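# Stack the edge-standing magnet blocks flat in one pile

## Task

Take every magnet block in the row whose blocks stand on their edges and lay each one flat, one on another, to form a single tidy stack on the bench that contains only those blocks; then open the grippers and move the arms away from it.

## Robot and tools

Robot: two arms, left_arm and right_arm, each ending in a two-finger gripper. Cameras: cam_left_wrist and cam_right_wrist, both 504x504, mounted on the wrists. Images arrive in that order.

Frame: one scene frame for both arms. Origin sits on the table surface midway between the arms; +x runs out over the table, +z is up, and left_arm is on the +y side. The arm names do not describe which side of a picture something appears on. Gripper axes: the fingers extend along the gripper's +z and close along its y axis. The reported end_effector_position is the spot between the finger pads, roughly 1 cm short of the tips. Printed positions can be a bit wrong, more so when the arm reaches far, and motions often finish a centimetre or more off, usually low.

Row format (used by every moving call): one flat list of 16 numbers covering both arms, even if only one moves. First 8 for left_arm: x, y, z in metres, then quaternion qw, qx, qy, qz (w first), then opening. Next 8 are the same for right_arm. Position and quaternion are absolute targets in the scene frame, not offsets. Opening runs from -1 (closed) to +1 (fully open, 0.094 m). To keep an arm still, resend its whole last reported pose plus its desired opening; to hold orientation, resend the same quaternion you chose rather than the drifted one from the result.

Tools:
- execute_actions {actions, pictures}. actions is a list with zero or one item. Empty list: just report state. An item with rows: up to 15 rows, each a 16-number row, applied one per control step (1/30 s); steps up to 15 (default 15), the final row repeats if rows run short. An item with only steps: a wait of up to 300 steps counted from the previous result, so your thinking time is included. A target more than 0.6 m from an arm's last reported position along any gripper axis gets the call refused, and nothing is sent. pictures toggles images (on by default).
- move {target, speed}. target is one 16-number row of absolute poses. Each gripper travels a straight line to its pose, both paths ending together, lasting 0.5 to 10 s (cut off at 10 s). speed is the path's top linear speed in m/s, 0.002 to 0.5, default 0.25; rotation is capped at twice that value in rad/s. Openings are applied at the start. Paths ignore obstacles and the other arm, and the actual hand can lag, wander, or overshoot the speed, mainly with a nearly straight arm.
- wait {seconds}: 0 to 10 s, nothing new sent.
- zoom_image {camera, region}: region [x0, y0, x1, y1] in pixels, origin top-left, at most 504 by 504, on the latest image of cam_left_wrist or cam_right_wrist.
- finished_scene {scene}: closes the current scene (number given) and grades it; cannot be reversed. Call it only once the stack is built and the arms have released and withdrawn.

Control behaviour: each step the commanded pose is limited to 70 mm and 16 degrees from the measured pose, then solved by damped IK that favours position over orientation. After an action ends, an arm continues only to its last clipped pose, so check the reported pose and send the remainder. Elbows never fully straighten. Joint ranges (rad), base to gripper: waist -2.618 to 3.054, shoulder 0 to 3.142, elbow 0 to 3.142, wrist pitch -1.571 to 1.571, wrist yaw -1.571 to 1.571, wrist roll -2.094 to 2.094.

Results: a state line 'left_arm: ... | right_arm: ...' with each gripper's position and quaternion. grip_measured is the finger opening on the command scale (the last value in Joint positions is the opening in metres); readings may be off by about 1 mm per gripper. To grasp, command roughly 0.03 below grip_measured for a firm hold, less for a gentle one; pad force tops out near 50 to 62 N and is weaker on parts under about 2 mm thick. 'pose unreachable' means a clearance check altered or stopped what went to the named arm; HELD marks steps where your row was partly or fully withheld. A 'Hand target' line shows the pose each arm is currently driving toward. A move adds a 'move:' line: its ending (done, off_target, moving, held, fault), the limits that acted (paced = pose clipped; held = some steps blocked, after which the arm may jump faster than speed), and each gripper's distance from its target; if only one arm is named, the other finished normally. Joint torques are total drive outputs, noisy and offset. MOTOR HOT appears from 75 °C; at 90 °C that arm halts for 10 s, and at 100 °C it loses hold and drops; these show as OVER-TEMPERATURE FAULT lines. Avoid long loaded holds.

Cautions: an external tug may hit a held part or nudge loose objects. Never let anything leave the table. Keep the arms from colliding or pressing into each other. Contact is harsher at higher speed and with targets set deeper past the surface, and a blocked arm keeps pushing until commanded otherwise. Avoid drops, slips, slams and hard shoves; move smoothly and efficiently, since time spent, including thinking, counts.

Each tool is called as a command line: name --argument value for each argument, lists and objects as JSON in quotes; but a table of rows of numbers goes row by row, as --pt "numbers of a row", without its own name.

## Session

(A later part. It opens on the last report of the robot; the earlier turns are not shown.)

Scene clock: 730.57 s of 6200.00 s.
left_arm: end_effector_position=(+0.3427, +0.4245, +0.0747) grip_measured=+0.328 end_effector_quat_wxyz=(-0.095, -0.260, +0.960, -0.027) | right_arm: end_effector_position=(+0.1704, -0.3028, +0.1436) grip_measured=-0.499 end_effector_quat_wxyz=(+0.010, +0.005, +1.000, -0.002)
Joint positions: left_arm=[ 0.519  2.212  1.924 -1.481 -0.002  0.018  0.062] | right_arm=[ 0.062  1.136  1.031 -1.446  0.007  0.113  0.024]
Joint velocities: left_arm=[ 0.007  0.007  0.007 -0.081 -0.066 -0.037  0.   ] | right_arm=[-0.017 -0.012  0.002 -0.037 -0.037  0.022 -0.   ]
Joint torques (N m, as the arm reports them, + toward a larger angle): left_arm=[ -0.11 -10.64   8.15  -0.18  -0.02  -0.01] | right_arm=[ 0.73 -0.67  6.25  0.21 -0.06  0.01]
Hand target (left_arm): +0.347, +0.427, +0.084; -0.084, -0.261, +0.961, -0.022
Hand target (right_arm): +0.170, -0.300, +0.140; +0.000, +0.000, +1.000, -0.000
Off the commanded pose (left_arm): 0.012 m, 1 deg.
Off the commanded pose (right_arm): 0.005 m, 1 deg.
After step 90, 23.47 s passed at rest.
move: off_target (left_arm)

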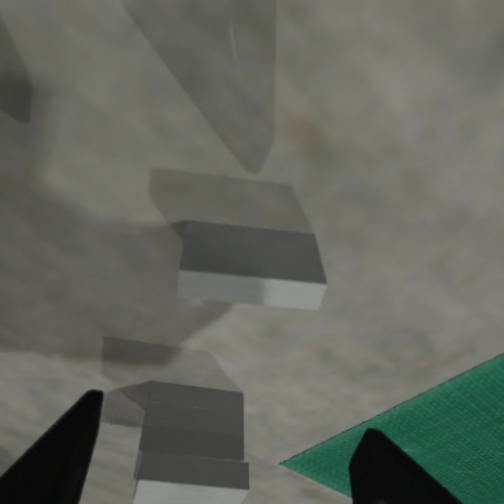

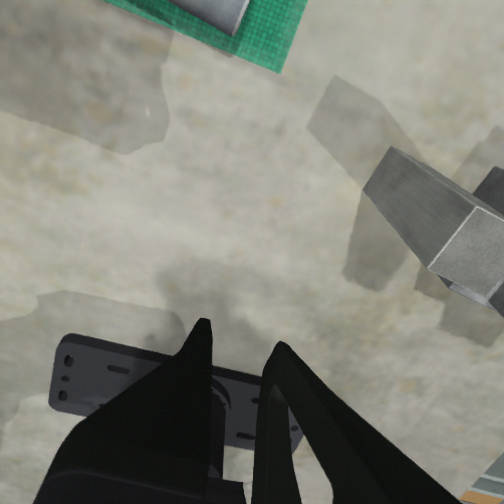

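move --target '[0.3470,0.4271,0.045,-0.1259,-0.2607,0.9565,-0.0343,0.33,0.17,-0.30,0.14,0,0,1,0,-0.5]' --speed 0.05

Scene clock: 746.40 s of 6200.00 s.
left_arm: end_effector_position=(+0.3387, +0.4220, +0.0365) grip_measured=+0.328 end_effector_quat_wxyz=(-0.144, -0.259, +0.954, -0.041) | right_arm: end_effector_position=(+0.1704, -0.3028, +0.1436) grip_measured=-0.499 end_effector_quat_wxyz=(+0.010, +0.005, +1.000, -0.002)
Joint positions: left_arm=[ 0.519  2.325  1.935 -1.483 -0.002  0.018  0.062] | right_arm=[ 0.062  1.136  1.031 -1.446  0.007  0.113  0.024]
Joint velocities: left_arm=[-0.002  0.002 -0.017  0.095 -0.081  0.037  0.   ] | right_arm=[ 0.007 -0.002  0.002 -0.022  0.007 -0.051 -0.   ]
Joint torques (N m, as the arm reports them, + toward a larger angle): left_arm=[ -0.22 -11.23   8.14  -0.26  -0.04  -0.06] | right_arm=[ 0.71 -0.69  6.28  0.21 -0.06  0.01]
Hand target (left_arm): +0.347, +0.427, +0.045; -0.126, -0.260, +0.957, -0.034
Hand target (right_arm): +0.170, -0.300, +0.140; +0.000, +0.000, +1.000, -0.000
Off the commanded pose (left_arm): 0.013 m, 2 deg.
Off the commanded pose (right_arm): 0.005 m, 1 deg.
After step 90, 11.90 s passed at rest.
move: off_target (left_arm)

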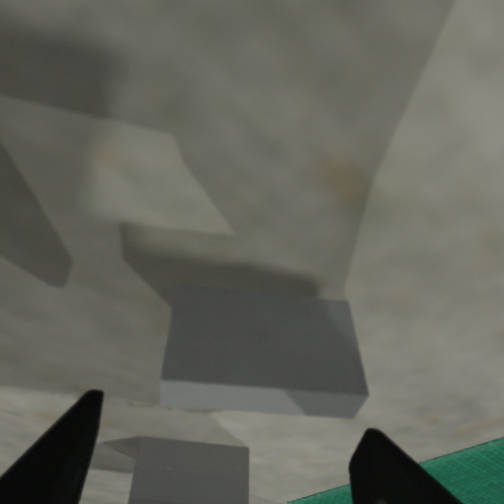

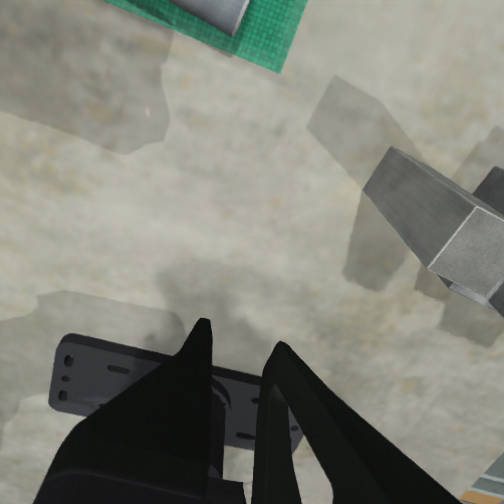

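move --target '[0.3517,0.4299,0.024,-0.1675,-0.2590,0.9501,-0.0457,0.33,0.17,-0.30,0.14,0,0,1,0,-0.5]' --speed 0.03

Scene clock: 754.77 s of 6200.00 s.
left_arm: end_effector_position=(+0.3480, +0.4277, +0.0154) grip_measured=+0.328 end_effector_quat_wxyz=(-0.174, -0.257, +0.949, -0.050) | right_arm: end_effector_position=(+0.1704, -0.3028, +0.1436) grip_measured=-0.499 end_effector_quat_wxyz=(+0.010, +0.005, +1.000, -0.002)
Joint positions: left_arm=[ 0.519  2.467  2.083 -1.551 -0.002  0.018  0.062] | right_arm=[ 0.062  1.136  1.031 -1.446  0.007  0.113  0.024]
Joint velocities: left_arm=[-0.002 -0.017 -0.007 -0.066 -0.037 -0.007 -0.   ] | right_arm=[-0.002  0.007  0.012  0.051  0.007 -0.037 -0.   ]
Joint torques (N m, as the arm reports them, + toward a larger angle): left_arm=[ -0.21 -11.91   7.79  -0.48  -0.04  -0.09] | right_arm=[ 0.82 -0.64  6.38  0.21 -0.06  0.  ]
Hand target (left_arm): +0.351, +0.430, +0.024; -0.167, -0.259, +0.950, -0.045
Hand target (right_arm): +0.170, -0.300, +0.140; +0.000, +0.000, +1.000, -0.000
Off the commanded pose (left_arm): 0.010 m, 1 deg.
Off the commanded pose (right_arm): 0.005 m, 1 deg.
After step 90, 4.27 s passed at rest.
move: done

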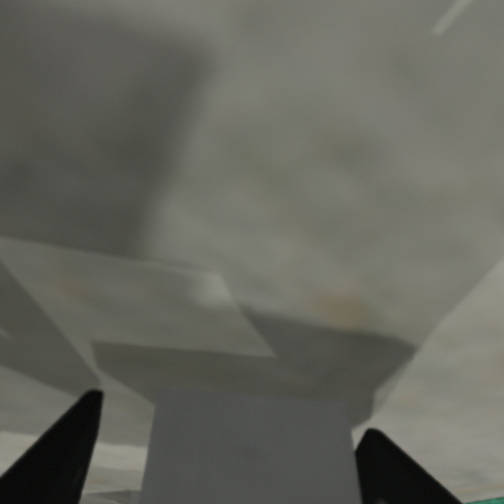

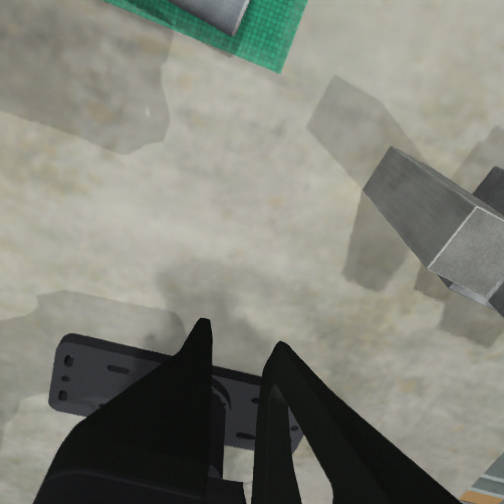

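zoom_image --camera "cam_left_wrist" --region '[60, 340, 440, 504]'

Region (60, 340, 440, 504) of cam_left_wrist's 504x504 image, scaled by 1.326, with more detail than that image has; it fills the top 218 rows of this view, and the rest is white.

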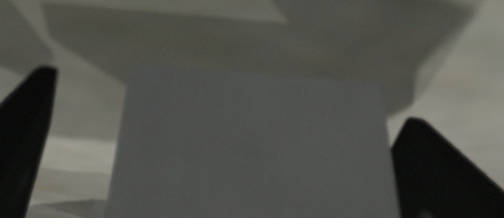

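move --target '[0.3552,0.4320,0.029,-0.1509,-0.2598,0.9529,-0.0411,0.33,0.17,-0.30,0.14,0,0,1,0,-0.5]' --speed 0.015

Scene clock: 781.80 s of 6200.00 s.
left_arm: end_effector_position=(+0.3471, +0.4272, +0.0158) grip_measured=+0.328 end_effector_quat_wxyz=(-0.176, -0.257, +0.949, -0.050) | right_arm: end_effector_position=(+0.1704, -0.3028, +0.1436) grip_measured=-0.499 end_effector_quat_wxyz=(+0.010, +0.005, +1.000, -0.002)
Joint positions: left_arm=[ 0.519  2.467  2.083 -1.556 -0.002  0.018  0.062] | right_arm=[ 0.062  1.136  1.031 -1.446  0.007  0.113  0.024]
Joint velocities: left_arm=[-0.007  0.007 -0.002 -0.051 -0.007  0.022  0.   ] | right_arm=[-0.002 -0.012 -0.002 -0.007 -0.051 -0.081  0.001]
Joint torques (N m, as the arm reports them, + toward a larger angle): left_arm=[ -0.18 -13.9    6.58  -0.28  -0.03  -0.08] | right_arm=[ 0.77 -0.61  6.39  0.21 -0.08  0.01]
Hand target (left_arm): +0.355, +0.432, +0.029; -0.151, -0.260, +0.953, -0.041
Hand target (right_arm): +0.170, -0.300, +0.140; +0.000, +0.000, +1.000, -0.000
Off the commanded pose (left_arm): 0.016 m, 3 deg.
Off the commanded pose (right_arm): 0.005 m, 1 deg.
After step 90, 22.00 s passed at rest.
move: off_target (left_arm)

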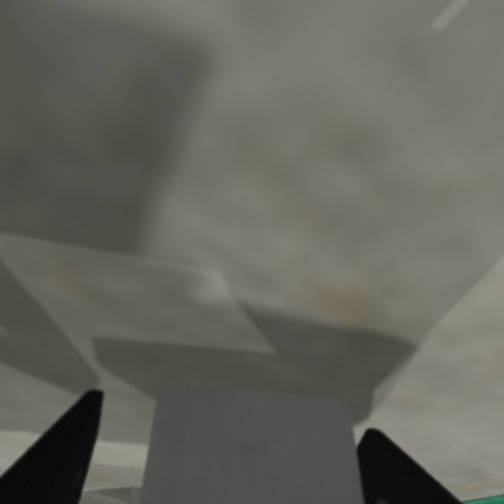

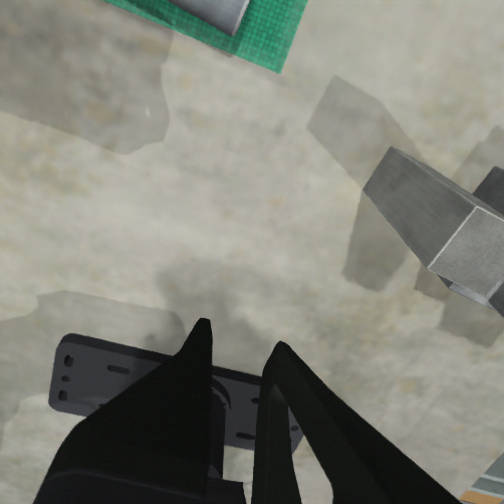

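move --target '[0.3569,0.4330,0.034,-0.1509,-0.2598,0.9529,-0.0411,0.33,0.17,-0.30,0.14,0,0,1,0,-0.5]' --speed 0.015

Scene clock: 788.00 s of 6200.00 s.
left_arm: end_effector_position=(+0.3510, +0.4295, +0.0190) grip_measured=+0.328 end_effector_quat_wxyz=(-0.168, -0.258, +0.950, -0.048) | right_arm: end_effector_position=(+0.1704, -0.3028, +0.1436) grip_measured=-0.499 end_effector_quat_wxyz=(+0.010, +0.005, +1.000, -0.002)
Joint positions: left_arm=[ 0.519  2.467  2.101 -1.558 -0.002  0.018  0.062] | right_arm=[ 0.062  1.136  1.031 -1.446  0.007  0.113  0.024]
Joint velocities: left_arm=[-0.012  0.007 -0.002 -0.007  0.037 -0.051 -0.001] | right_arm=[-0.002  0.007  0.007  0.007 -0.007  0.051  0.   ]
Joint torques (N m, as the arm reports them, + toward a larger angle): left_arm=[ -0.17 -13.22   7.81  -0.47  -0.02  -0.05] | right_arm=[ 0.82 -0.72  6.27  0.24 -0.09  0.03]
Hand target (left_arm): +0.356, +0.433, +0.034; -0.151, -0.260, +0.953, -0.041
Hand target (right_arm): +0.170, -0.300, +0.140; +0.000, +0.000, +1.000, -0.000
Off the commanded pose (left_arm): 0.016 m, 2 deg.
Off the commanded pose (right_arm): 0.005 m, 1 deg.
After step 90, 1.13 s passed at rest.
move: off_target (left_arm)

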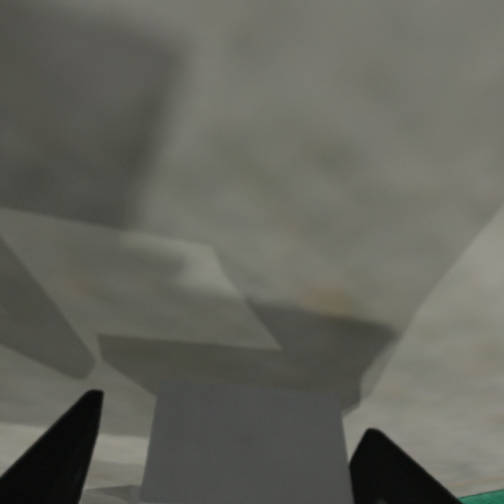

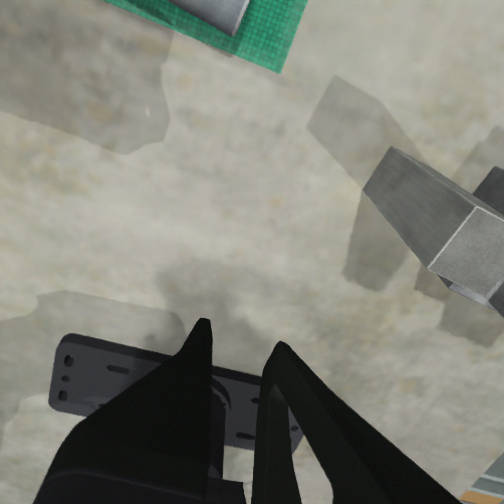

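execute_actions --actions '[{"rows":[[0.3569,0.4330,0.034,-0.1509,-0.2598,0.9529,-0.0411,0.28,0.17,-0.30,0.14,0,0,1,0,-0.5],[0.3569,0.4330,0.034,-0.1509,-0.2598,0.9529,-0.0411,0.23,0.17,-0.30,0.14,0,0,1,0,-0.5],[0.3569,0.4330,0.034,-0.1509,-0.2598,0.9529,-0.0411,0.18,0.17,-0.30,0.14,0,0,1,0,-0.5],[0.3569,0.4330,0.034,-0.1509,-0.2598,0.9529,-0.0411,0.13,0.17,-0.30,0.14,0,0,1,0,-0.5],[0.3569,0.4330,0.034,-0.1509,-0.2598,0.9529,-0.0411,0.09,0.17,-0.30,0.14,0,0,1,0,-0.5],[0.3569,0.4330,0.034,-0.1509,-0.2598,0.9529,-0.0411,0.06,0.17,-0.30,0.14,0,0,1,0,-0.5],[0.3569,0.4330,0.034,-0.1509,-0.2598,0.9529,-0.0411,0.03,0.17,-0.30,0.14,0,0,1,0,-0.5],[0.3569,0.4330,0.034,-0.1509,-0.2598,0.9529,-0.0411,0.0,0.17,-0.30,0.14,0,0,1,0,-0.5],[0.3569,0.4330,0.034,-0.1509,-0.2598,0.9529,-0.0411,-0.025,0.17,-0.30,0.14,0,0,1,0,-0.5],[0.3569,0.4330,0.034,-0.1509,-0.2598,0.9529,-0.0411,-0.05,0.17,-0.30,0.14,0,0,1,0,-0.5],[0.3569,0.4330,0.034,-0.1509,-0.2598,0.9529,-0.0411,-0.07,0.17,-0.30,0.14,0,0,1,0,-0.5],[0.3569,0.4330,0.034,-0.1509,-0.2598,0.9529,-0.0411,-0.09,0.17,-0.30,0.14,0,0,1,0,-0.5],[0.3569,0.4330,0.034,-0.1509,-0.2598,0.9529,-0.0411,-0.11,0.17,-0.30,0.14,0,0,1,0,-0.5],[0.3569,0.4330,0.034,-0.1509,-0.2598,0.9529,-0.0411,-0.13,0.17,-0.30,0.14,0,0,1,0,-0.5],[0.3569,0.4330,0.034,-0.1509,-0.2598,0.9529,-0.0411,-0.155,0.17,-0.30,0.14,0,0,1,0,-0.5]],"steps":15}]'

Scene clock: 798.17 s of 6200.00 s.
left_arm: end_effector_position=(+0.3507, +0.4293, +0.0192) grip_measured=-0.105 end_effector_quat_wxyz=(-0.169, -0.258, +0.950, -0.049) | right_arm: end_effector_position=(+0.1704, -0.3028, +0.1436) grip_measured=-0.499 end_effector_quat_wxyz=(+0.010, +0.005, +1.000, -0.002)
Joint positions: left_arm=[ 0.519  2.467  2.101 -1.559 -0.001  0.018  0.042] | right_arm=[ 0.062  1.136  1.031 -1.446  0.007  0.113  0.024]
Joint velocities: left_arm=[ 0.002 -0.017 -0.002 -0.022 -0.037 -0.051  0.001] | right_arm=[-0.022 -0.007  0.012 -0.037  0.037  0.022  0.001]
Joint torques (N m, as the arm reports them, + toward a larger angle): left_arm=[ -0.19 -13.36   7.82  -0.48  -0.03  -0.08] | right_arm=[ 0.77 -0.55  6.29  0.2  -0.06  0.03]
Hand target (left_arm): +0.357, +0.433, +0.034; -0.151, -0.260, +0.953, -0.041
Hand target (right_arm): +0.170, -0.300, +0.140; +0.000, +0.000, +1.000, -0.000
Off the commanded pose (left_arm): 0.017 m, 2 deg.
Off the commanded pose (right_arm): 0.005 m, 1 deg.
Steps of this call (steps 1 to 90: nothing new was sent; then 6.67 s passed at rest; steps 91 to 105: all 15 steps of this action). Readings (end_effector_position):
91: left_arm (+0.3508, +0.4294, +0.0191) | right_arm (+0.1704, -0.3028, +0.1436)
92: left_arm (+0.3508, +0.4294, +0.0191) | right_arm (+0.1704, -0.3028, +0.1436)
94: left_arm (+0.3508, +0.4294, +0.0191) | right_arm (+0.1704, -0.3028, +0.1436)
98: left_arm (+0.3508, +0.4294, +0.0191) | right_arm (+0.1704, -0.3028, +0.1436)
105: the state above

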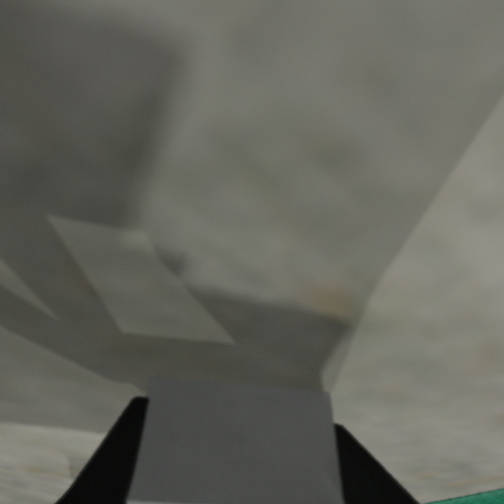

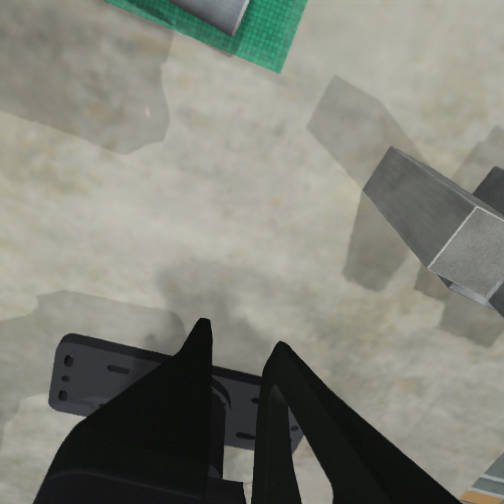

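move --target '[0.3543,0.4315,0.065,-0.1259,-0.2607,0.9565,-0.0343,-0.155,0.17,-0.30,0.14,0,0,1,0,-0.5]' --speed 0.03

Scene clock: 808.27 s of 6200.00 s.
left_arm: end_effector_position=(+0.3543, +0.4315, +0.0470) grip_measured=-0.105 end_effector_quat_wxyz=(-0.139, -0.259, +0.955, -0.040) | right_arm: end_effector_position=(+0.1704, -0.3028, +0.1436) grip_measured=-0.499 end_effector_quat_wxyz=(+0.010, +0.005, +1.000, -0.002)
Joint positions: left_arm=[ 0.519  2.394  2.101 -1.568 -0.001  0.018  0.042] | right_arm=[ 0.062  1.136  1.031 -1.446  0.007  0.113  0.024]
Joint velocities: left_arm=[-0.012  0.017 -0.002 -0.007 -0.007  0.022 -0.001] | right_arm=[ 0.007 -0.012 -0.012  0.007 -0.037  0.007  0.001]
Joint torques (N m, as the arm reports them, + toward a larger angle): left_arm=[ -0.06 -14.47   6.02  -0.4    0.01  -0.06] | right_arm=[ 0.82 -0.65  6.31  0.21 -0.07  0.01]
Hand target (left_arm): +0.354, +0.431, +0.065; -0.125, -0.261, +0.956, -0.035
Hand target (right_arm): +0.170, -0.300, +0.140; +0.000, +0.000, +1.000, -0.000
Off the commanded pose (left_arm): 0.018 m, 2 deg.
Off the commanded pose (right_arm): 0.005 m, 1 deg.
joint sent to its limit (left arm) — the command would take joint 4 (wrist pitch) past its lower limit, so that joint was sent only as far as its limit.
After step 90, 5.27 s passed at rest.
move: off_target (left_arm)

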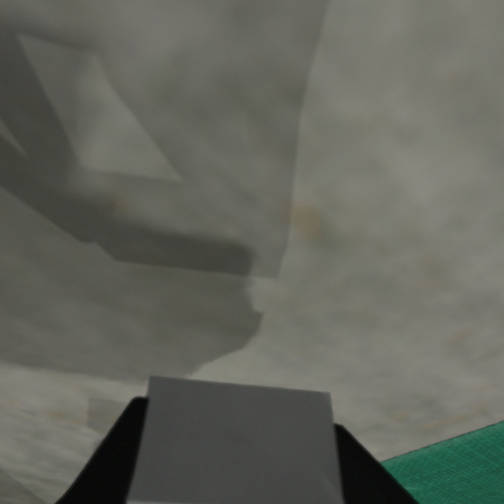

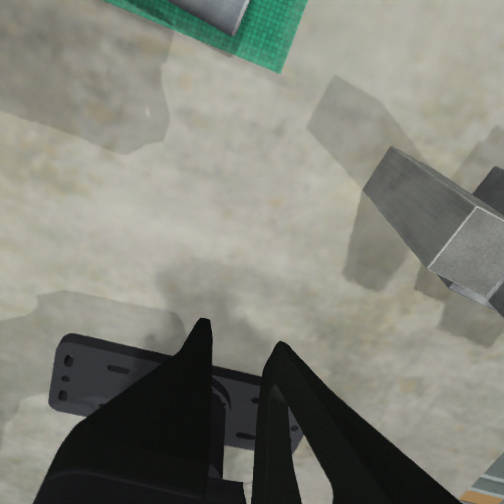

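move --target '[0.3931,0.4543,0.10,0.5520,-0.2157,0.7913,0.1505,-0.155,0.17,-0.30,0.14,0,0,1,0,-0.5]' --speed 0.2

Scene clock: 818.00 s of 6200.00 s.
left_arm: end_effector_position=(+0.3916, +0.4508, +0.0840) grip_measured=-0.105 end_effector_quat_wxyz=(+0.530, -0.226, +0.806, +0.140) | right_arm: end_effector_position=(+0.1704, -0.3028, +0.1436) grip_measured=-0.499 end_effector_quat_wxyz=(+0.010, +0.005, +1.000, -0.002)
Joint positions: left_arm=[ 0.519  1.69   0.551  0.728  0.015 -0.008  0.042] | right_arm=[ 0.062  1.136  1.031 -1.446  0.007  0.113  0.024]
Joint velocities: left_arm=[-0.012 -0.032 -0.002  0.037 -0.037  0.022 -0.   ] | right_arm=[ 0.002 -0.007 -0.012  0.007 -0.051  0.007  0.   ]
Joint torques (N m, as the arm reports them, + toward a larger angle): left_arm=[ 0.67 -5.6   5.7   2.07  0.07 -0.08] | right_arm=[ 0.78 -0.64  6.31  0.22 -0.07  0.02]
Hand target (left_arm): +0.396, +0.456, +0.098; +0.553, -0.224, +0.789, +0.144
Hand target (right_arm): +0.170, -0.300, +0.140; +0.000, +0.000, +1.000, -0.000
Off the commanded pose (left_arm): 0.016 m, 3 deg.
Off the commanded pose (right_arm): 0.005 m, 1 deg.
After step 90, 2.27 s passed at rest.
move: off_target (left_arm)

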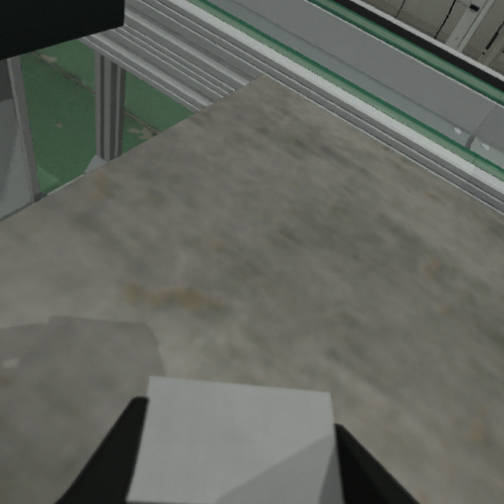

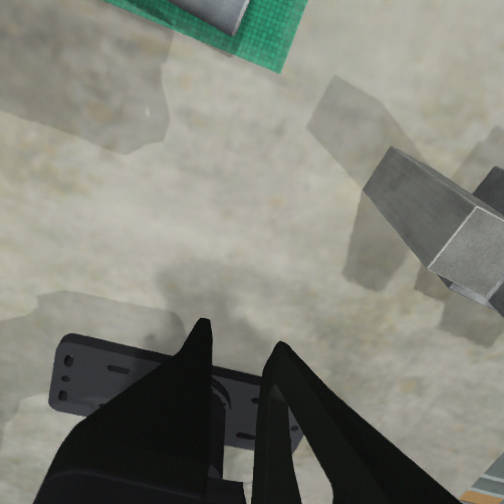

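move --target '[0.3931,0.4543,0.03,0.5662,-0.2130,0.7814,0.1543,-0.155,0.17,-0.30,0.14,0,0,1,0,-0.5]' --speed 0.05

Scene clock: 832.17 s of 6200.00 s.
left_arm: end_effector_position=(+0.3942, +0.4524, +0.0269) grip_measured=-0.105 end_effector_quat_wxyz=(+0.560, -0.217, +0.785, +0.151) | right_arm: end_effector_position=(+0.1704, -0.3028, +0.1436) grip_measured=-0.499 end_effector_quat_wxyz=(+0.010, +0.005, +1.000, -0.002)
Joint positions: left_arm=[ 0.519  2.052  0.49   1.229  0.015 -0.002  0.042] | right_arm=[ 0.062  1.136  1.031 -1.446  0.007  0.113  0.024]
Joint velocities: left_arm=[-0.017 -0.002 -0.002 -0.007 -0.022 -0.022  0.   ] | right_arm=[ 0.012 -0.022  0.002  0.007  0.022 -0.037 -0.   ]
Joint torques (N m, as the arm reports them, + toward a larger angle): left_arm=[ 0.69 -6.06  2.83  1.88  0.09  0.04] | right_arm=[ 0.79 -0.61  6.28  0.21 -0.07  0.03]
Hand target (left_arm): +0.393, +0.454, +0.028; +0.566, -0.213, +0.781, +0.154
Hand target (right_arm): +0.170, -0.300, +0.140; +0.000, +0.000, +1.000, -0.000
Off the commanded pose (left_arm): 0.004 m, 1 deg.
Off the commanded pose (right_arm): 0.005 m, 1 deg.
After step 90, 9.63 s passed at rest.
move: done

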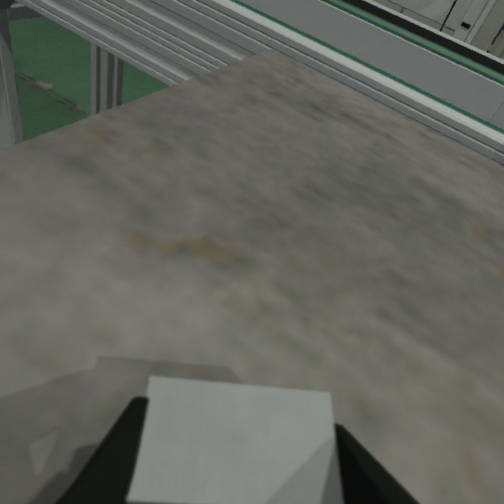

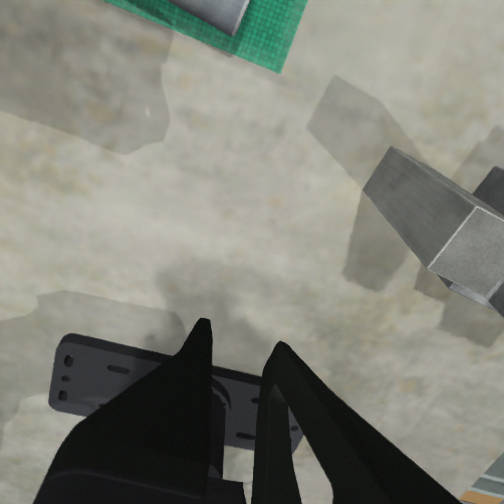

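move --target '[0.3931,0.4543,0.014,0.5582,-0.2145,0.7869,0.1522,-0.155,0.17,-0.30,0.14,0,0,1,0,-0.5]' --speed 0.015

Scene clock: 837.43 s of 6200.00 s.
left_arm: end_effector_position=(+0.3969, +0.4541, +0.0317) grip_measured=-0.105 end_effector_quat_wxyz=(+0.579, -0.212, +0.772, +0.156) | right_arm: end_effector_position=(+0.1704, -0.3028, +0.1436) grip_measured=-0.499 end_effector_quat_wxyz=(+0.010, +0.005, +1.000, -0.002)
Joint positions: left_arm=[ 0.519  2.088  0.49   1.312  0.015 -0.001  0.042] | right_arm=[ 0.062  1.136  1.031 -1.446  0.007  0.113  0.024]
Joint velocities: left_arm=[-0.002  0.012 -0.007 -0.051 -0.051 -0.081 -0.001] | right_arm=[-0.007 -0.017 -0.002 -0.066 -0.007  0.022 -0.001]
Joint torques (N m, as the arm reports them, + toward a larger angle): left_arm=[ 0.61 -4.39  3.22  1.37  0.06  0.05] | right_arm=[ 0.82 -0.61  6.27  0.22 -0.05  0.01]
Hand target (left_arm): +0.392, +0.454, +0.014; +0.558, -0.215, +0.787, +0.152
Hand target (right_arm): +0.170, -0.300, +0.140; +0.000, +0.000, +1.000, -0.000
Off the commanded pose (left_arm): 0.018 m, 3 deg.
Off the commanded pose (right_arm): 0.005 m, 1 deg.
After step 90, 1.17 s passed at rest.
move: off_target (left_arm)

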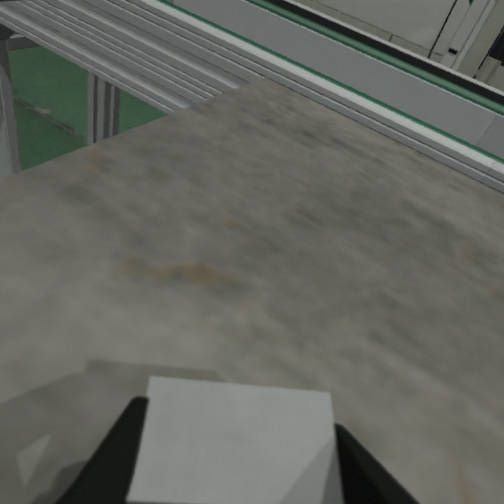

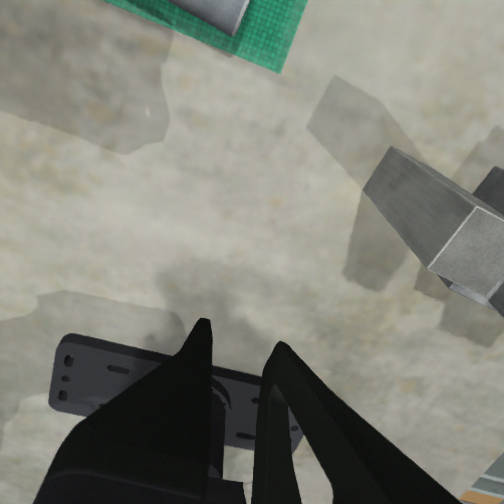

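move --target '[0.3931,0.4543,0.008,0.5520,-0.2157,0.7913,0.1505,-0.155,0.17,-0.30,0.14,0,0,1,0,-0.5]' --speed 0.02

Scene clock: 849.03 s of 6200.00 s.
left_arm: end_effector_position=(+0.3972, +0.4542, +0.0322) grip_measured=-0.105 end_effector_quat_wxyz=(+0.581, -0.212, +0.770, +0.157) | right_arm: end_effector_position=(+0.1704, -0.3028, +0.1436) grip_measured=-0.499 end_effector_quat_wxyz=(+0.010, +0.005, +1.000, -0.002)
Joint positions: left_arm=[ 0.519  2.092  0.49   1.323  0.015 -0.     0.042] | right_arm=[ 0.062  1.136  1.031 -1.446  0.007  0.113  0.024]
Joint velocities: left_arm=[ 0.002  0.002 -0.002 -0.022  0.022  0.007 -0.001] | right_arm=[ 0.017 -0.022 -0.007 -0.051 -0.022 -0.007 -0.   ]
Joint torques (N m, as the arm reports them, + toward a larger angle): left_arm=[ 0.66 -3.97  3.4   1.18  0.07  0.05] | right_arm=[ 0.81 -0.65  6.29  0.19 -0.06  0.01]
Hand target (left_arm): +0.392, +0.453, +0.009; +0.552, -0.216, +0.791, +0.151
Hand target (right_arm): +0.170, -0.300, +0.140; +0.000, +0.000, +1.000, -0.000
Off the commanded pose (left_arm): 0.025 m, 4 deg.
Off the commanded pose (right_arm): 0.005 m, 1 deg.
After step 90, 6.67 s passed at rest.
move: off_target (left_arm)

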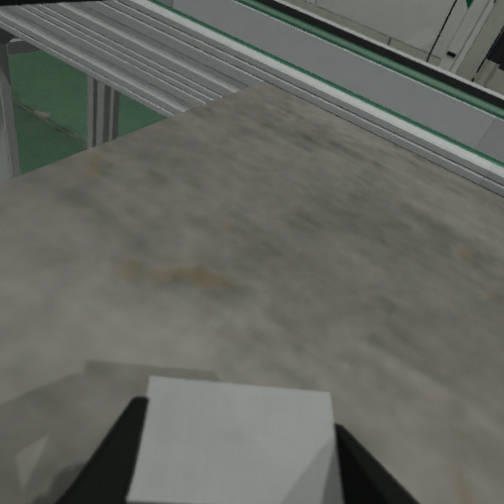

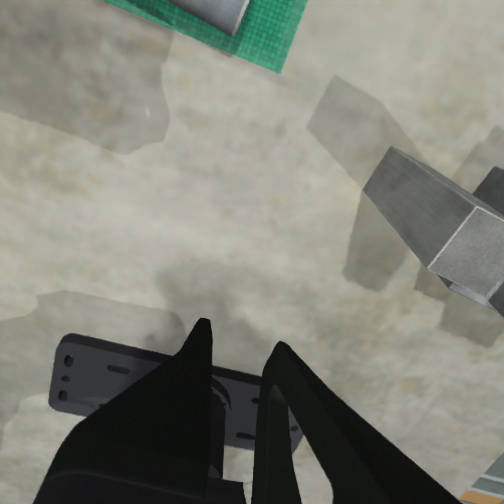

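move --target '[0.3931,0.4543,0.095,0.5520,-0.2157,0.7913,0.1505,-0.155,0.17,-0.30,0.14,0,0,1,0,-0.5]' --speed 0.05

Scene clock: 882.60 s of 6200.00 s.
left_arm: end_effector_position=(+0.3833, +0.4457, +0.0672) grip_measured=-0.105 end_effector_quat_wxyz=(+0.519, -0.224, +0.813, +0.139) | right_arm: end_effector_position=(+0.1704, -0.3028, +0.1436) grip_measured=-0.499 end_effector_quat_wxyz=(+0.010, +0.005, +1.000, -0.002)
Joint positions: left_arm=[0.519 1.715 0.508 0.77  0.015 0.    0.042] | right_arm=[ 0.062  1.136  1.031 -1.446  0.007  0.113  0.024]
Joint velocities: left_arm=[-0.002 -0.007 -0.012 -0.051 -0.081  0.007 -0.001] | right_arm=[-0.002 -0.017 -0.007 -0.022 -0.051  0.037  0.   ]
Joint torques (N m, as the arm reports them, + toward a larger angle): left_arm=[ 0.54 -8.06  7.43  1.8   0.04  0.02] | right_arm=[ 0.74 -0.66  6.37  0.22 -0.07  0.02]
Hand target (left_arm): +0.392, +0.454, +0.096; +0.552, -0.216, +0.791, +0.151
Hand target (right_arm): +0.170, -0.300, +0.140; +0.000, +0.000, +1.000, -0.000
Off the commanded pose (left_arm): 0.031 m, 5 deg.
Off the commanded pose (right_arm): 0.005 m, 1 deg.
After step 90, 28.70 s passed at rest.
move: off_target (left_arm)

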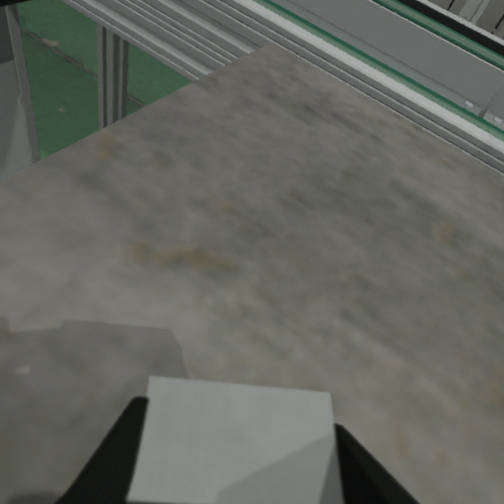

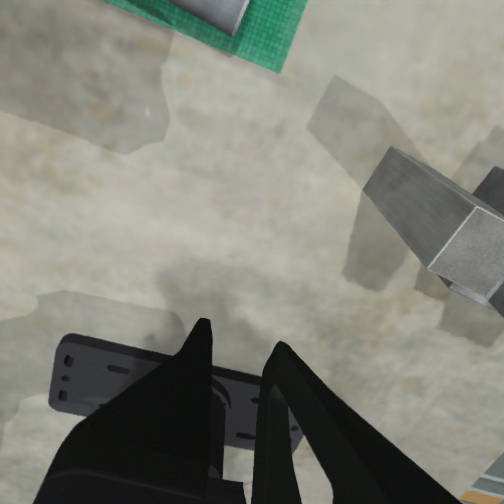

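move --target '[0.439,0.345,0.10,0.5687,-0.1069,0.8122,0.0749,-0.155,0.17,-0.30,0.14,0,0,1,0,-0.5]' --speed 0.1

Scene clock: 889.07 s of 6200.00 s.
left_arm: end_effector_position=(+0.4258, +0.3457, +0.0685) grip_measured=-0.105 end_effector_quat_wxyz=(+0.530, -0.119, +0.837, +0.072) | right_arm: end_effector_position=(+0.1704, -0.3028, +0.1436) grip_measured=-0.499 end_effector_quat_wxyz=(+0.010, +0.005, +1.000, -0.002)
Joint positions: left_arm=[0.263 1.7   0.508 0.748 0.015 0.001 0.042] | right_arm=[ 0.062  1.136  1.031 -1.446  0.007  0.113  0.024]
Joint velocities: left_arm=[-0.012  0.002 -0.017  0.022 -0.022  0.007 -0.   ] | right_arm=[ 0.002 -0.007 -0.017 -0.022  0.007  0.022 -0.001]
Joint torques (N m, as the arm reports them, + toward a larger angle): left_arm=[-1.06 -8.19  7.45  1.87  0.05  0.05] | right_arm=[ 0.8  -0.65  6.25  0.22 -0.06  0.01]
Hand target (left_arm): +0.439, +0.345, +0.100; +0.568, -0.106, +0.813, +0.075
Hand target (right_arm): +0.170, -0.300, +0.140; +0.000, +0.000, +1.000, -0.000
Off the commanded pose (left_arm): 0.034 m, 5 deg.
Off the commanded pose (right_arm): 0.005 m, 1 deg.
After step 90, 1.70 s passed at rest.
move: off_target (left_arm)

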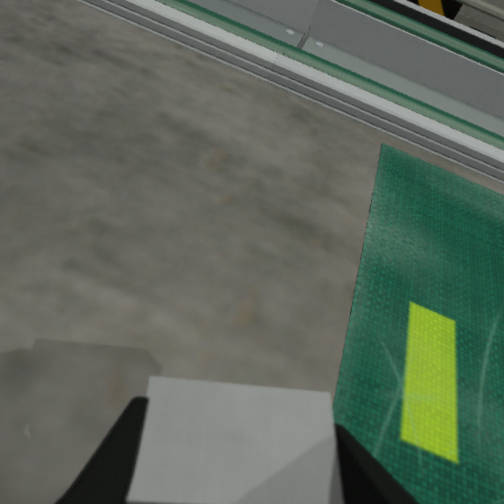

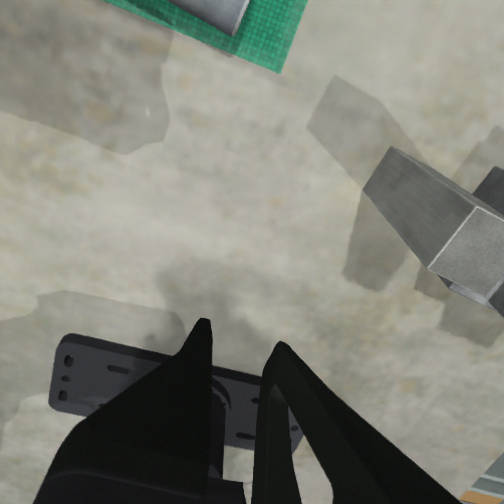

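move --target '[0.439,0.345,0.03,0.5687,-0.1069,0.8122,0.0749,-0.155,0.17,-0.30,0.14,0,0,1,0,-0.5]' --speed 0.05

Scene clock: 898.87 s of 6200.00 s.
left_arm: end_effector_position=(+0.4334, +0.3480, +0.0174) grip_measured=-0.105 end_effector_quat_wxyz=(+0.547, -0.117, +0.825, +0.074) | right_arm: end_effector_position=(+0.1704, -0.3028, +0.1436) grip_measured=-0.499 end_effector_quat_wxyz=(+0.010, +0.005, +1.000, -0.002)
Joint positions: left_arm=[0.263 2.018 0.488 1.129 0.015 0.001 0.042] | right_arm=[ 0.062  1.136  1.031 -1.446  0.007  0.113  0.024]
Joint velocities: left_arm=[ 0.007 -0.007  0.007 -0.022 -0.007 -0.022 -0.   ] | right_arm=[ 0.007  0.002 -0.012 -0.037  0.051 -0.022 -0.001]
Joint torques (N m, as the arm reports them, + toward a larger angle): left_arm=[-0.69 -6.44  3.25  2.07  0.07  0.04] | right_arm=[ 0.84 -0.63  6.33  0.2  -0.08  0.03]
Hand target (left_arm): +0.439, +0.345, +0.029; +0.568, -0.107, +0.813, +0.074
Hand target (right_arm): +0.170, -0.300, +0.140; +0.000, +0.000, +1.000, -0.000
Off the commanded pose (left_arm): 0.014 m, 3 deg.
Off the commanded pose (right_arm): 0.005 m, 1 deg.
After step 90, 5.23 s passed at rest.
move: off_target (left_arm)

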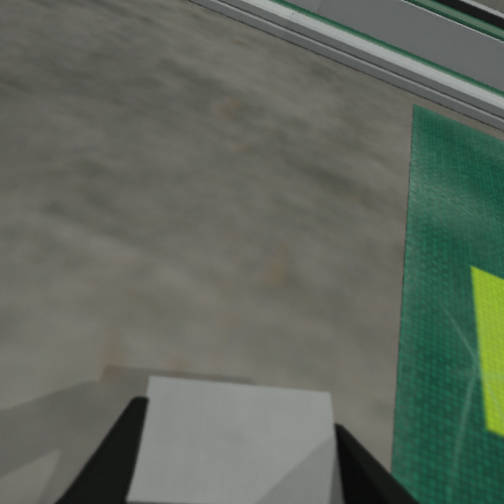

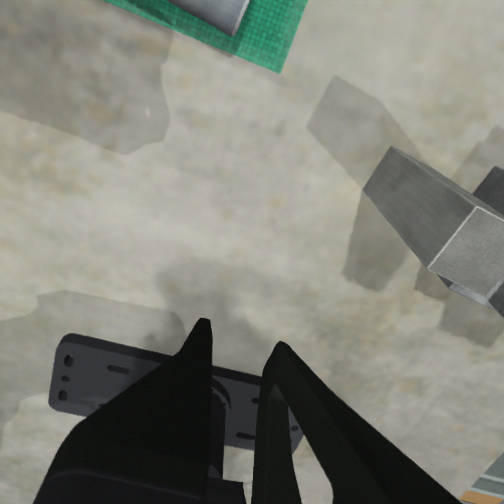

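move --target '[0.439,0.345,0.020,0.5827,-0.1056,0.8020,0.0767,-0.155,0.17,-0.30,0.14,0,0,1,0,-0.5]' --speed 0.015

Scene clock: 905.80 s of 6200.00 s.
left_arm: end_effector_position=(+0.4365, +0.3489, +0.0115) grip_measured=-0.105 end_effector_quat_wxyz=(+0.567, -0.115, +0.812, +0.077) | right_arm: end_effector_position=(+0.1704, -0.3028, +0.1436) grip_measured=-0.499 end_effector_quat_wxyz=(+0.010, +0.005, +1.000, -0.002)
Joint positions: left_arm=[0.263 2.11  0.488 1.269 0.015 0.001 0.042] | right_arm=[ 0.062  1.136  1.031 -1.446  0.007  0.113  0.024]
Joint velocities: left_arm=[-0.022  0.027 -0.012 -0.022  0.051 -0.007  0.   ] | right_arm=[-0.002  0.002 -0.007 -0.051  0.037  0.051 -0.   ]
Joint torques (N m, as the arm reports them, + toward a larger angle): left_arm=[-0.67 -6.65  2.26  2.05  0.07  0.03] | right_arm=[ 0.74 -0.62  6.34  0.21 -0.03  0.03]
Hand target (left_arm): +0.439, +0.345, +0.020; +0.582, -0.106, +0.802, +0.076
Hand target (right_arm): +0.170, -0.300, +0.140; +0.000, +0.000, +1.000, -0.000
Off the commanded pose (left_arm): 0.010 m, 2 deg.
Off the commanded pose (right_arm): 0.005 m, 1 deg.
After step 90, 0.83 s passed at rest.
move: done

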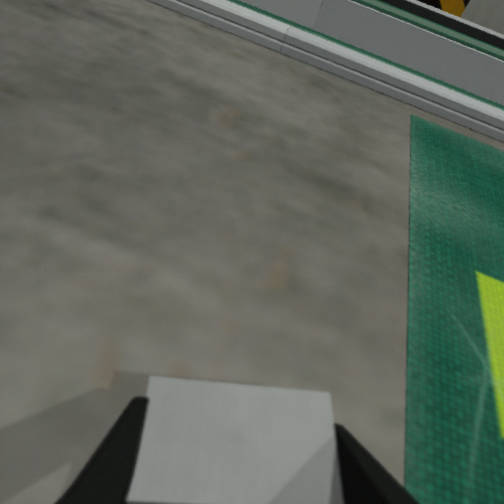

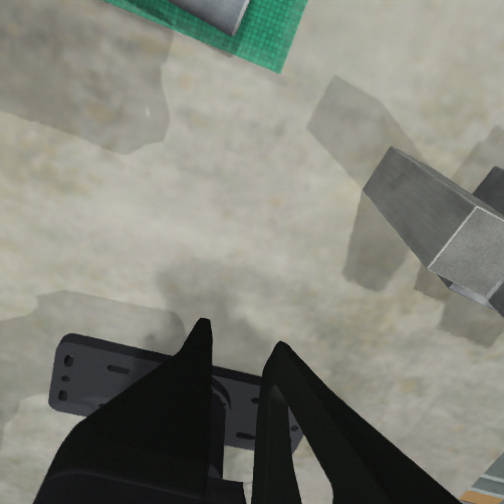

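move --target '[0.439,0.345,0.015,0.5827,-0.1056,0.8020,0.0767,-0.155,0.17,-0.30,0.14,0,0,1,0,-0.5]' --speed 0.008

Scene clock: 913.50 s of 6200.00 s.
left_arm: end_effector_position=(+0.4377, +0.3491, +0.0126) grip_measured=-0.105 end_effector_quat_wxyz=(+0.576, -0.113, +0.806, +0.078) | right_arm: end_effector_position=(+0.1704, -0.3028, +0.1436) grip_measured=-0.499 end_effector_quat_wxyz=(+0.010, +0.005, +1.000, -0.002)
Joint positions: left_arm=[0.263 2.132 0.488 1.313 0.016 0.001 0.042] | right_arm=[ 0.062  1.136  1.031 -1.446  0.007  0.113  0.024]
Joint velocities: left_arm=[-0.012  0.012 -0.002  0.007 -0.037  0.066  0.001] | right_arm=[-0.012  0.017 -0.012  0.022 -0.037 -0.007  0.001]
Joint torques (N m, as the arm reports them, + toward a larger angle): left_arm=[-0.7  -6.38  2.33  1.89  0.05  0.02] | right_arm=[ 0.84 -0.68  6.34  0.23 -0.05  0.02]
Hand target (left_arm): +0.439, +0.345, +0.015; +0.582, -0.106, +0.802, +0.077
Hand target (right_arm): +0.170, -0.300, +0.140; +0.000, +0.000, +1.000, -0.000
Off the commanded pose (left_arm): 0.005 m, 1 deg.
Off the commanded pose (right_arm): 0.005 m, 1 deg.
After step 90, 1.90 s passed at rest.
move: done

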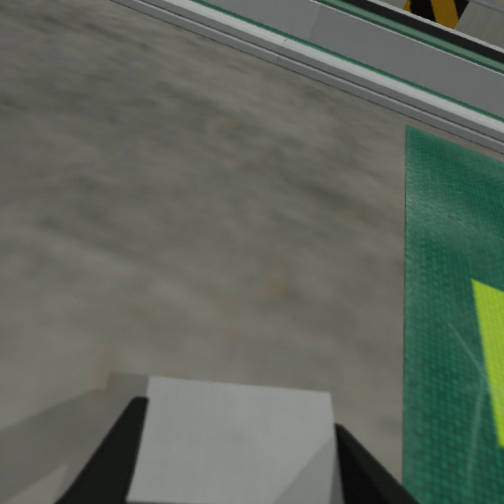

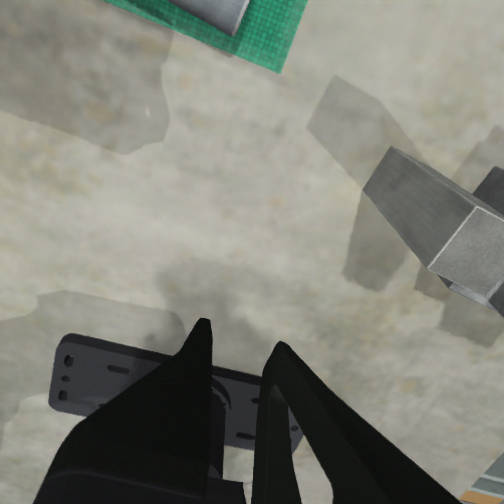

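move --target '[0.439,0.345,0.010,0.5651,-0.1072,0.8145,0.0744,-0.155,0.17,-0.30,0.14,0,0,1,0,-0.5]' --speed 0.008

Scene clock: 921.53 s of 6200.00 s.
left_arm: end_effector_position=(+0.4375, +0.3491, +0.0117) grip_measured=-0.105 end_effector_quat_wxyz=(+0.574, -0.114, +0.807, +0.078) | right_arm: end_effector_position=(+0.1704, -0.3028, +0.1436) grip_measured=-0.499 end_effector_quat_wxyz=(+0.010, +0.005, +1.000, -0.002)
Joint positions: left_arm=[0.263 2.132 0.488 1.31  0.016 0.    0.042] | right_arm=[ 0.062  1.136  1.031 -1.446  0.007  0.113  0.024]
Joint velocities: left_arm=[ 0.002 -0.007  0.002 -0.022  0.022 -0.007 -0.   ] | right_arm=[ 0.002 -0.002  0.012 -0.022 -0.007 -0.022 -0.   ]
Joint torques (N m, as the arm reports them, + toward a larger angle): left_arm=[-0.82 -8.26  3.29  1.16  0.05  0.05] | right_arm=[ 0.76 -0.58  6.25  0.22 -0.08  0.03]
Hand target (left_arm): +0.439, +0.345, +0.010; +0.566, -0.107, +0.814, +0.075
Hand target (right_arm): +0.170, -0.300, +0.140; +0.000, +0.000, +1.000, -0.000
Off the commanded pose (left_arm): 0.005 m, 2 deg.
Off the commanded pose (right_arm): 0.005 m, 1 deg.
After step 90, 2.90 s passed at rest.
move: done

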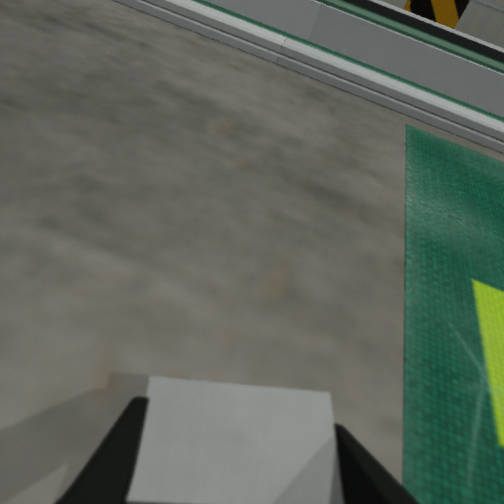

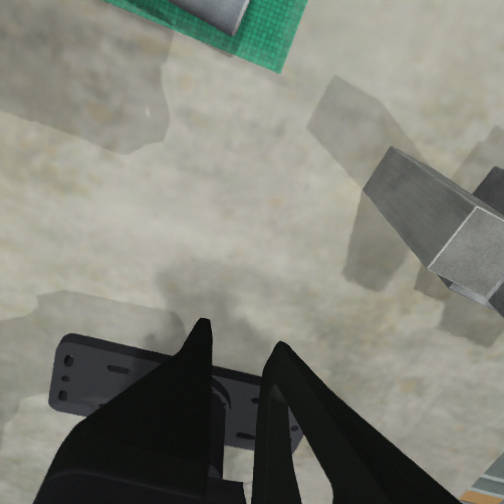

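execute_actions --actions '[{"rows":[[0.439,0.345,0.010,0.5651,-0.1072,0.8145,0.0744,-0.14,0.17,-0.30,0.14,0,0,1,0,-0.5],[0.439,0.345,0.010,0.5651,-0.1072,0.8145,0.0744,-0.13,0.17,-0.30,0.14,0,0,1,0,-0.5],[0.439,0.345,0.010,0.5651,-0.1072,0.8145,0.0744,-0.12,0.17,-0.30,0.14,0,0,1,0,-0.5],[0.439,0.345,0.010,0.5651,-0.1072,0.8145,0.0744,-0.112,0.17,-0.30,0.14,0,0,1,0,-0.5],[0.439,0.345,0.010,0.5651,-0.1072,0.8145,0.0744,-0.105,0.17,-0.30,0.14,0,0,1,0,-0.5],[0.439,0.345,0.010,0.5651,-0.1072,0.8145,0.0744,-0.098,0.17,-0.30,0.14,0,0,1,0,-0.5],[0.439,0.345,0.010,0.5651,-0.1072,0.8145,0.0744,-0.09,0.17,-0.30,0.14,0,0,1,0,-0.5],[0.439,0.345,0.010,0.5651,-0.1072,0.8145,0.0744,-0.08,0.17,-0.30,0.14,0,0,1,0,-0.5],[0.439,0.345,0.010,0.5651,-0.1072,0.8145,0.0744,-0.06,0.17,-0.30,0.14,0,0,1,0,-0.5],[0.439,0.345,0.010,0.5651,-0.1072,0.8145,0.0744,-0.03,0.17,-0.30,0.14,0,0,1,0,-0.5],[0.439,0.345,0.010,0.5651,-0.1072,0.8145,0.0744,0.02,0.17,-0.30,0.14,0,0,1,0,-0.5],[0.439,0.345,0.010,0.5651,-0.1072,0.8145,0.0744,0.08,0.17,-0.30,0.14,0,0,1,0,-0.5],[0.439,0.345,0.010,0.5651,-0.1072,0.8145,0.0744,0.15,0.17,-0.30,0.14,0,0,1,0,-0.5],[0.439,0.345,0.010,0.5651,-0.1072,0.8145,0.0744,0.22,0.17,-0.30,0.14,0,0,1,0,-0.5],[0.439,0.345,0.010,0.5651,-0.1072,0.8145,0.0744,0.30,0.17,-0.30,0.14,0,0,1,0,-0.5]],"steps":15}]'

Scene clock: 929.53 s of 6200.00 s.
left_arm: end_effector_position=(+0.4376, +0.3487, +0.0117) grip_measured=+0.263 end_effector_quat_wxyz=(+0.574, -0.113, +0.807, +0.078) | right_arm: end_effector_position=(+0.1704, -0.3028, +0.1436) grip_measured=-0.499 end_effector_quat_wxyz=(+0.010, +0.005, +1.000, -0.002)
Joint positions: left_arm=[0.263 2.132 0.488 1.31  0.018 0.002 0.059] | right_arm=[ 0.062  1.136  1.031 -1.446  0.007  0.113  0.024]
Joint velocities: left_arm=[ 0.007 -0.002  0.012  0.037 -0.051 -0.007  0.067] | right_arm=[ 0.002 -0.007 -0.007 -0.007 -0.051 -0.066 -0.   ]
Joint torques (N m, as the arm reports them, + toward a larger angle): left_arm=[-0.81 -8.34  3.34  1.14  0.04  0.04] | right_arm=[ 0.86 -0.68  6.33  0.22 -0.08 -0.01]
Hand target (left_arm): +0.439, +0.345, +0.010; +0.566, -0.107, +0.814, +0.075
Hand target (right_arm): +0.170, -0.300, +0.140; +0.000, +0.000, +1.000, -0.000
Off the commanded pose (left_arm): 0.004 m, 2 deg.
Off the commanded pose (right_arm): 0.005 m, 1 deg.
Steps of this call (steps 1 to 90: nothing new was sent; then 4.50 s passed at rest; steps 91 to 105: all 15 steps of this action). Readings (end_effector_position):
91: left_arm (+0.4375, +0.3491, +0.0117) | right_arm (+0.1704, -0.3028, +0.1436)
92: left_arm (+0.4375, +0.3491, +0.0117) | right_arm (+0.1704, -0.3028, +0.1436)
94: left_arm (+0.4375, +0.3491, +0.0117) | right_arm (+0.1704, -0.3028, +0.1436)
98: left_arm (+0.4375, +0.3491, +0.0117) | right_arm (+0.1704, -0.3028, +0.1436)
105: the state above

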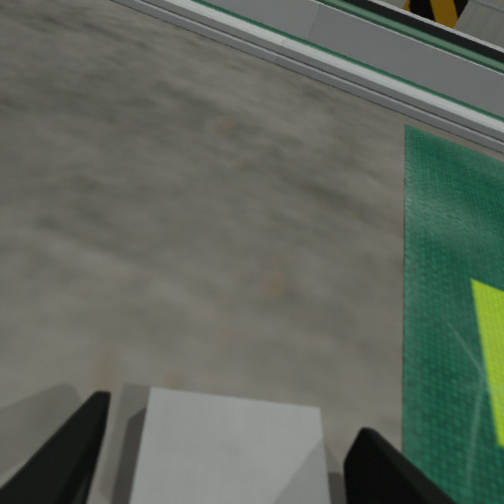

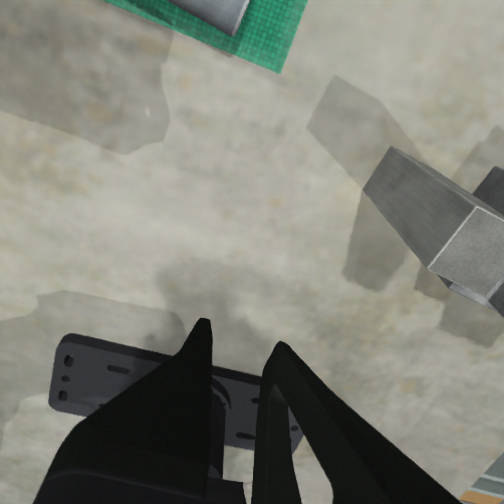

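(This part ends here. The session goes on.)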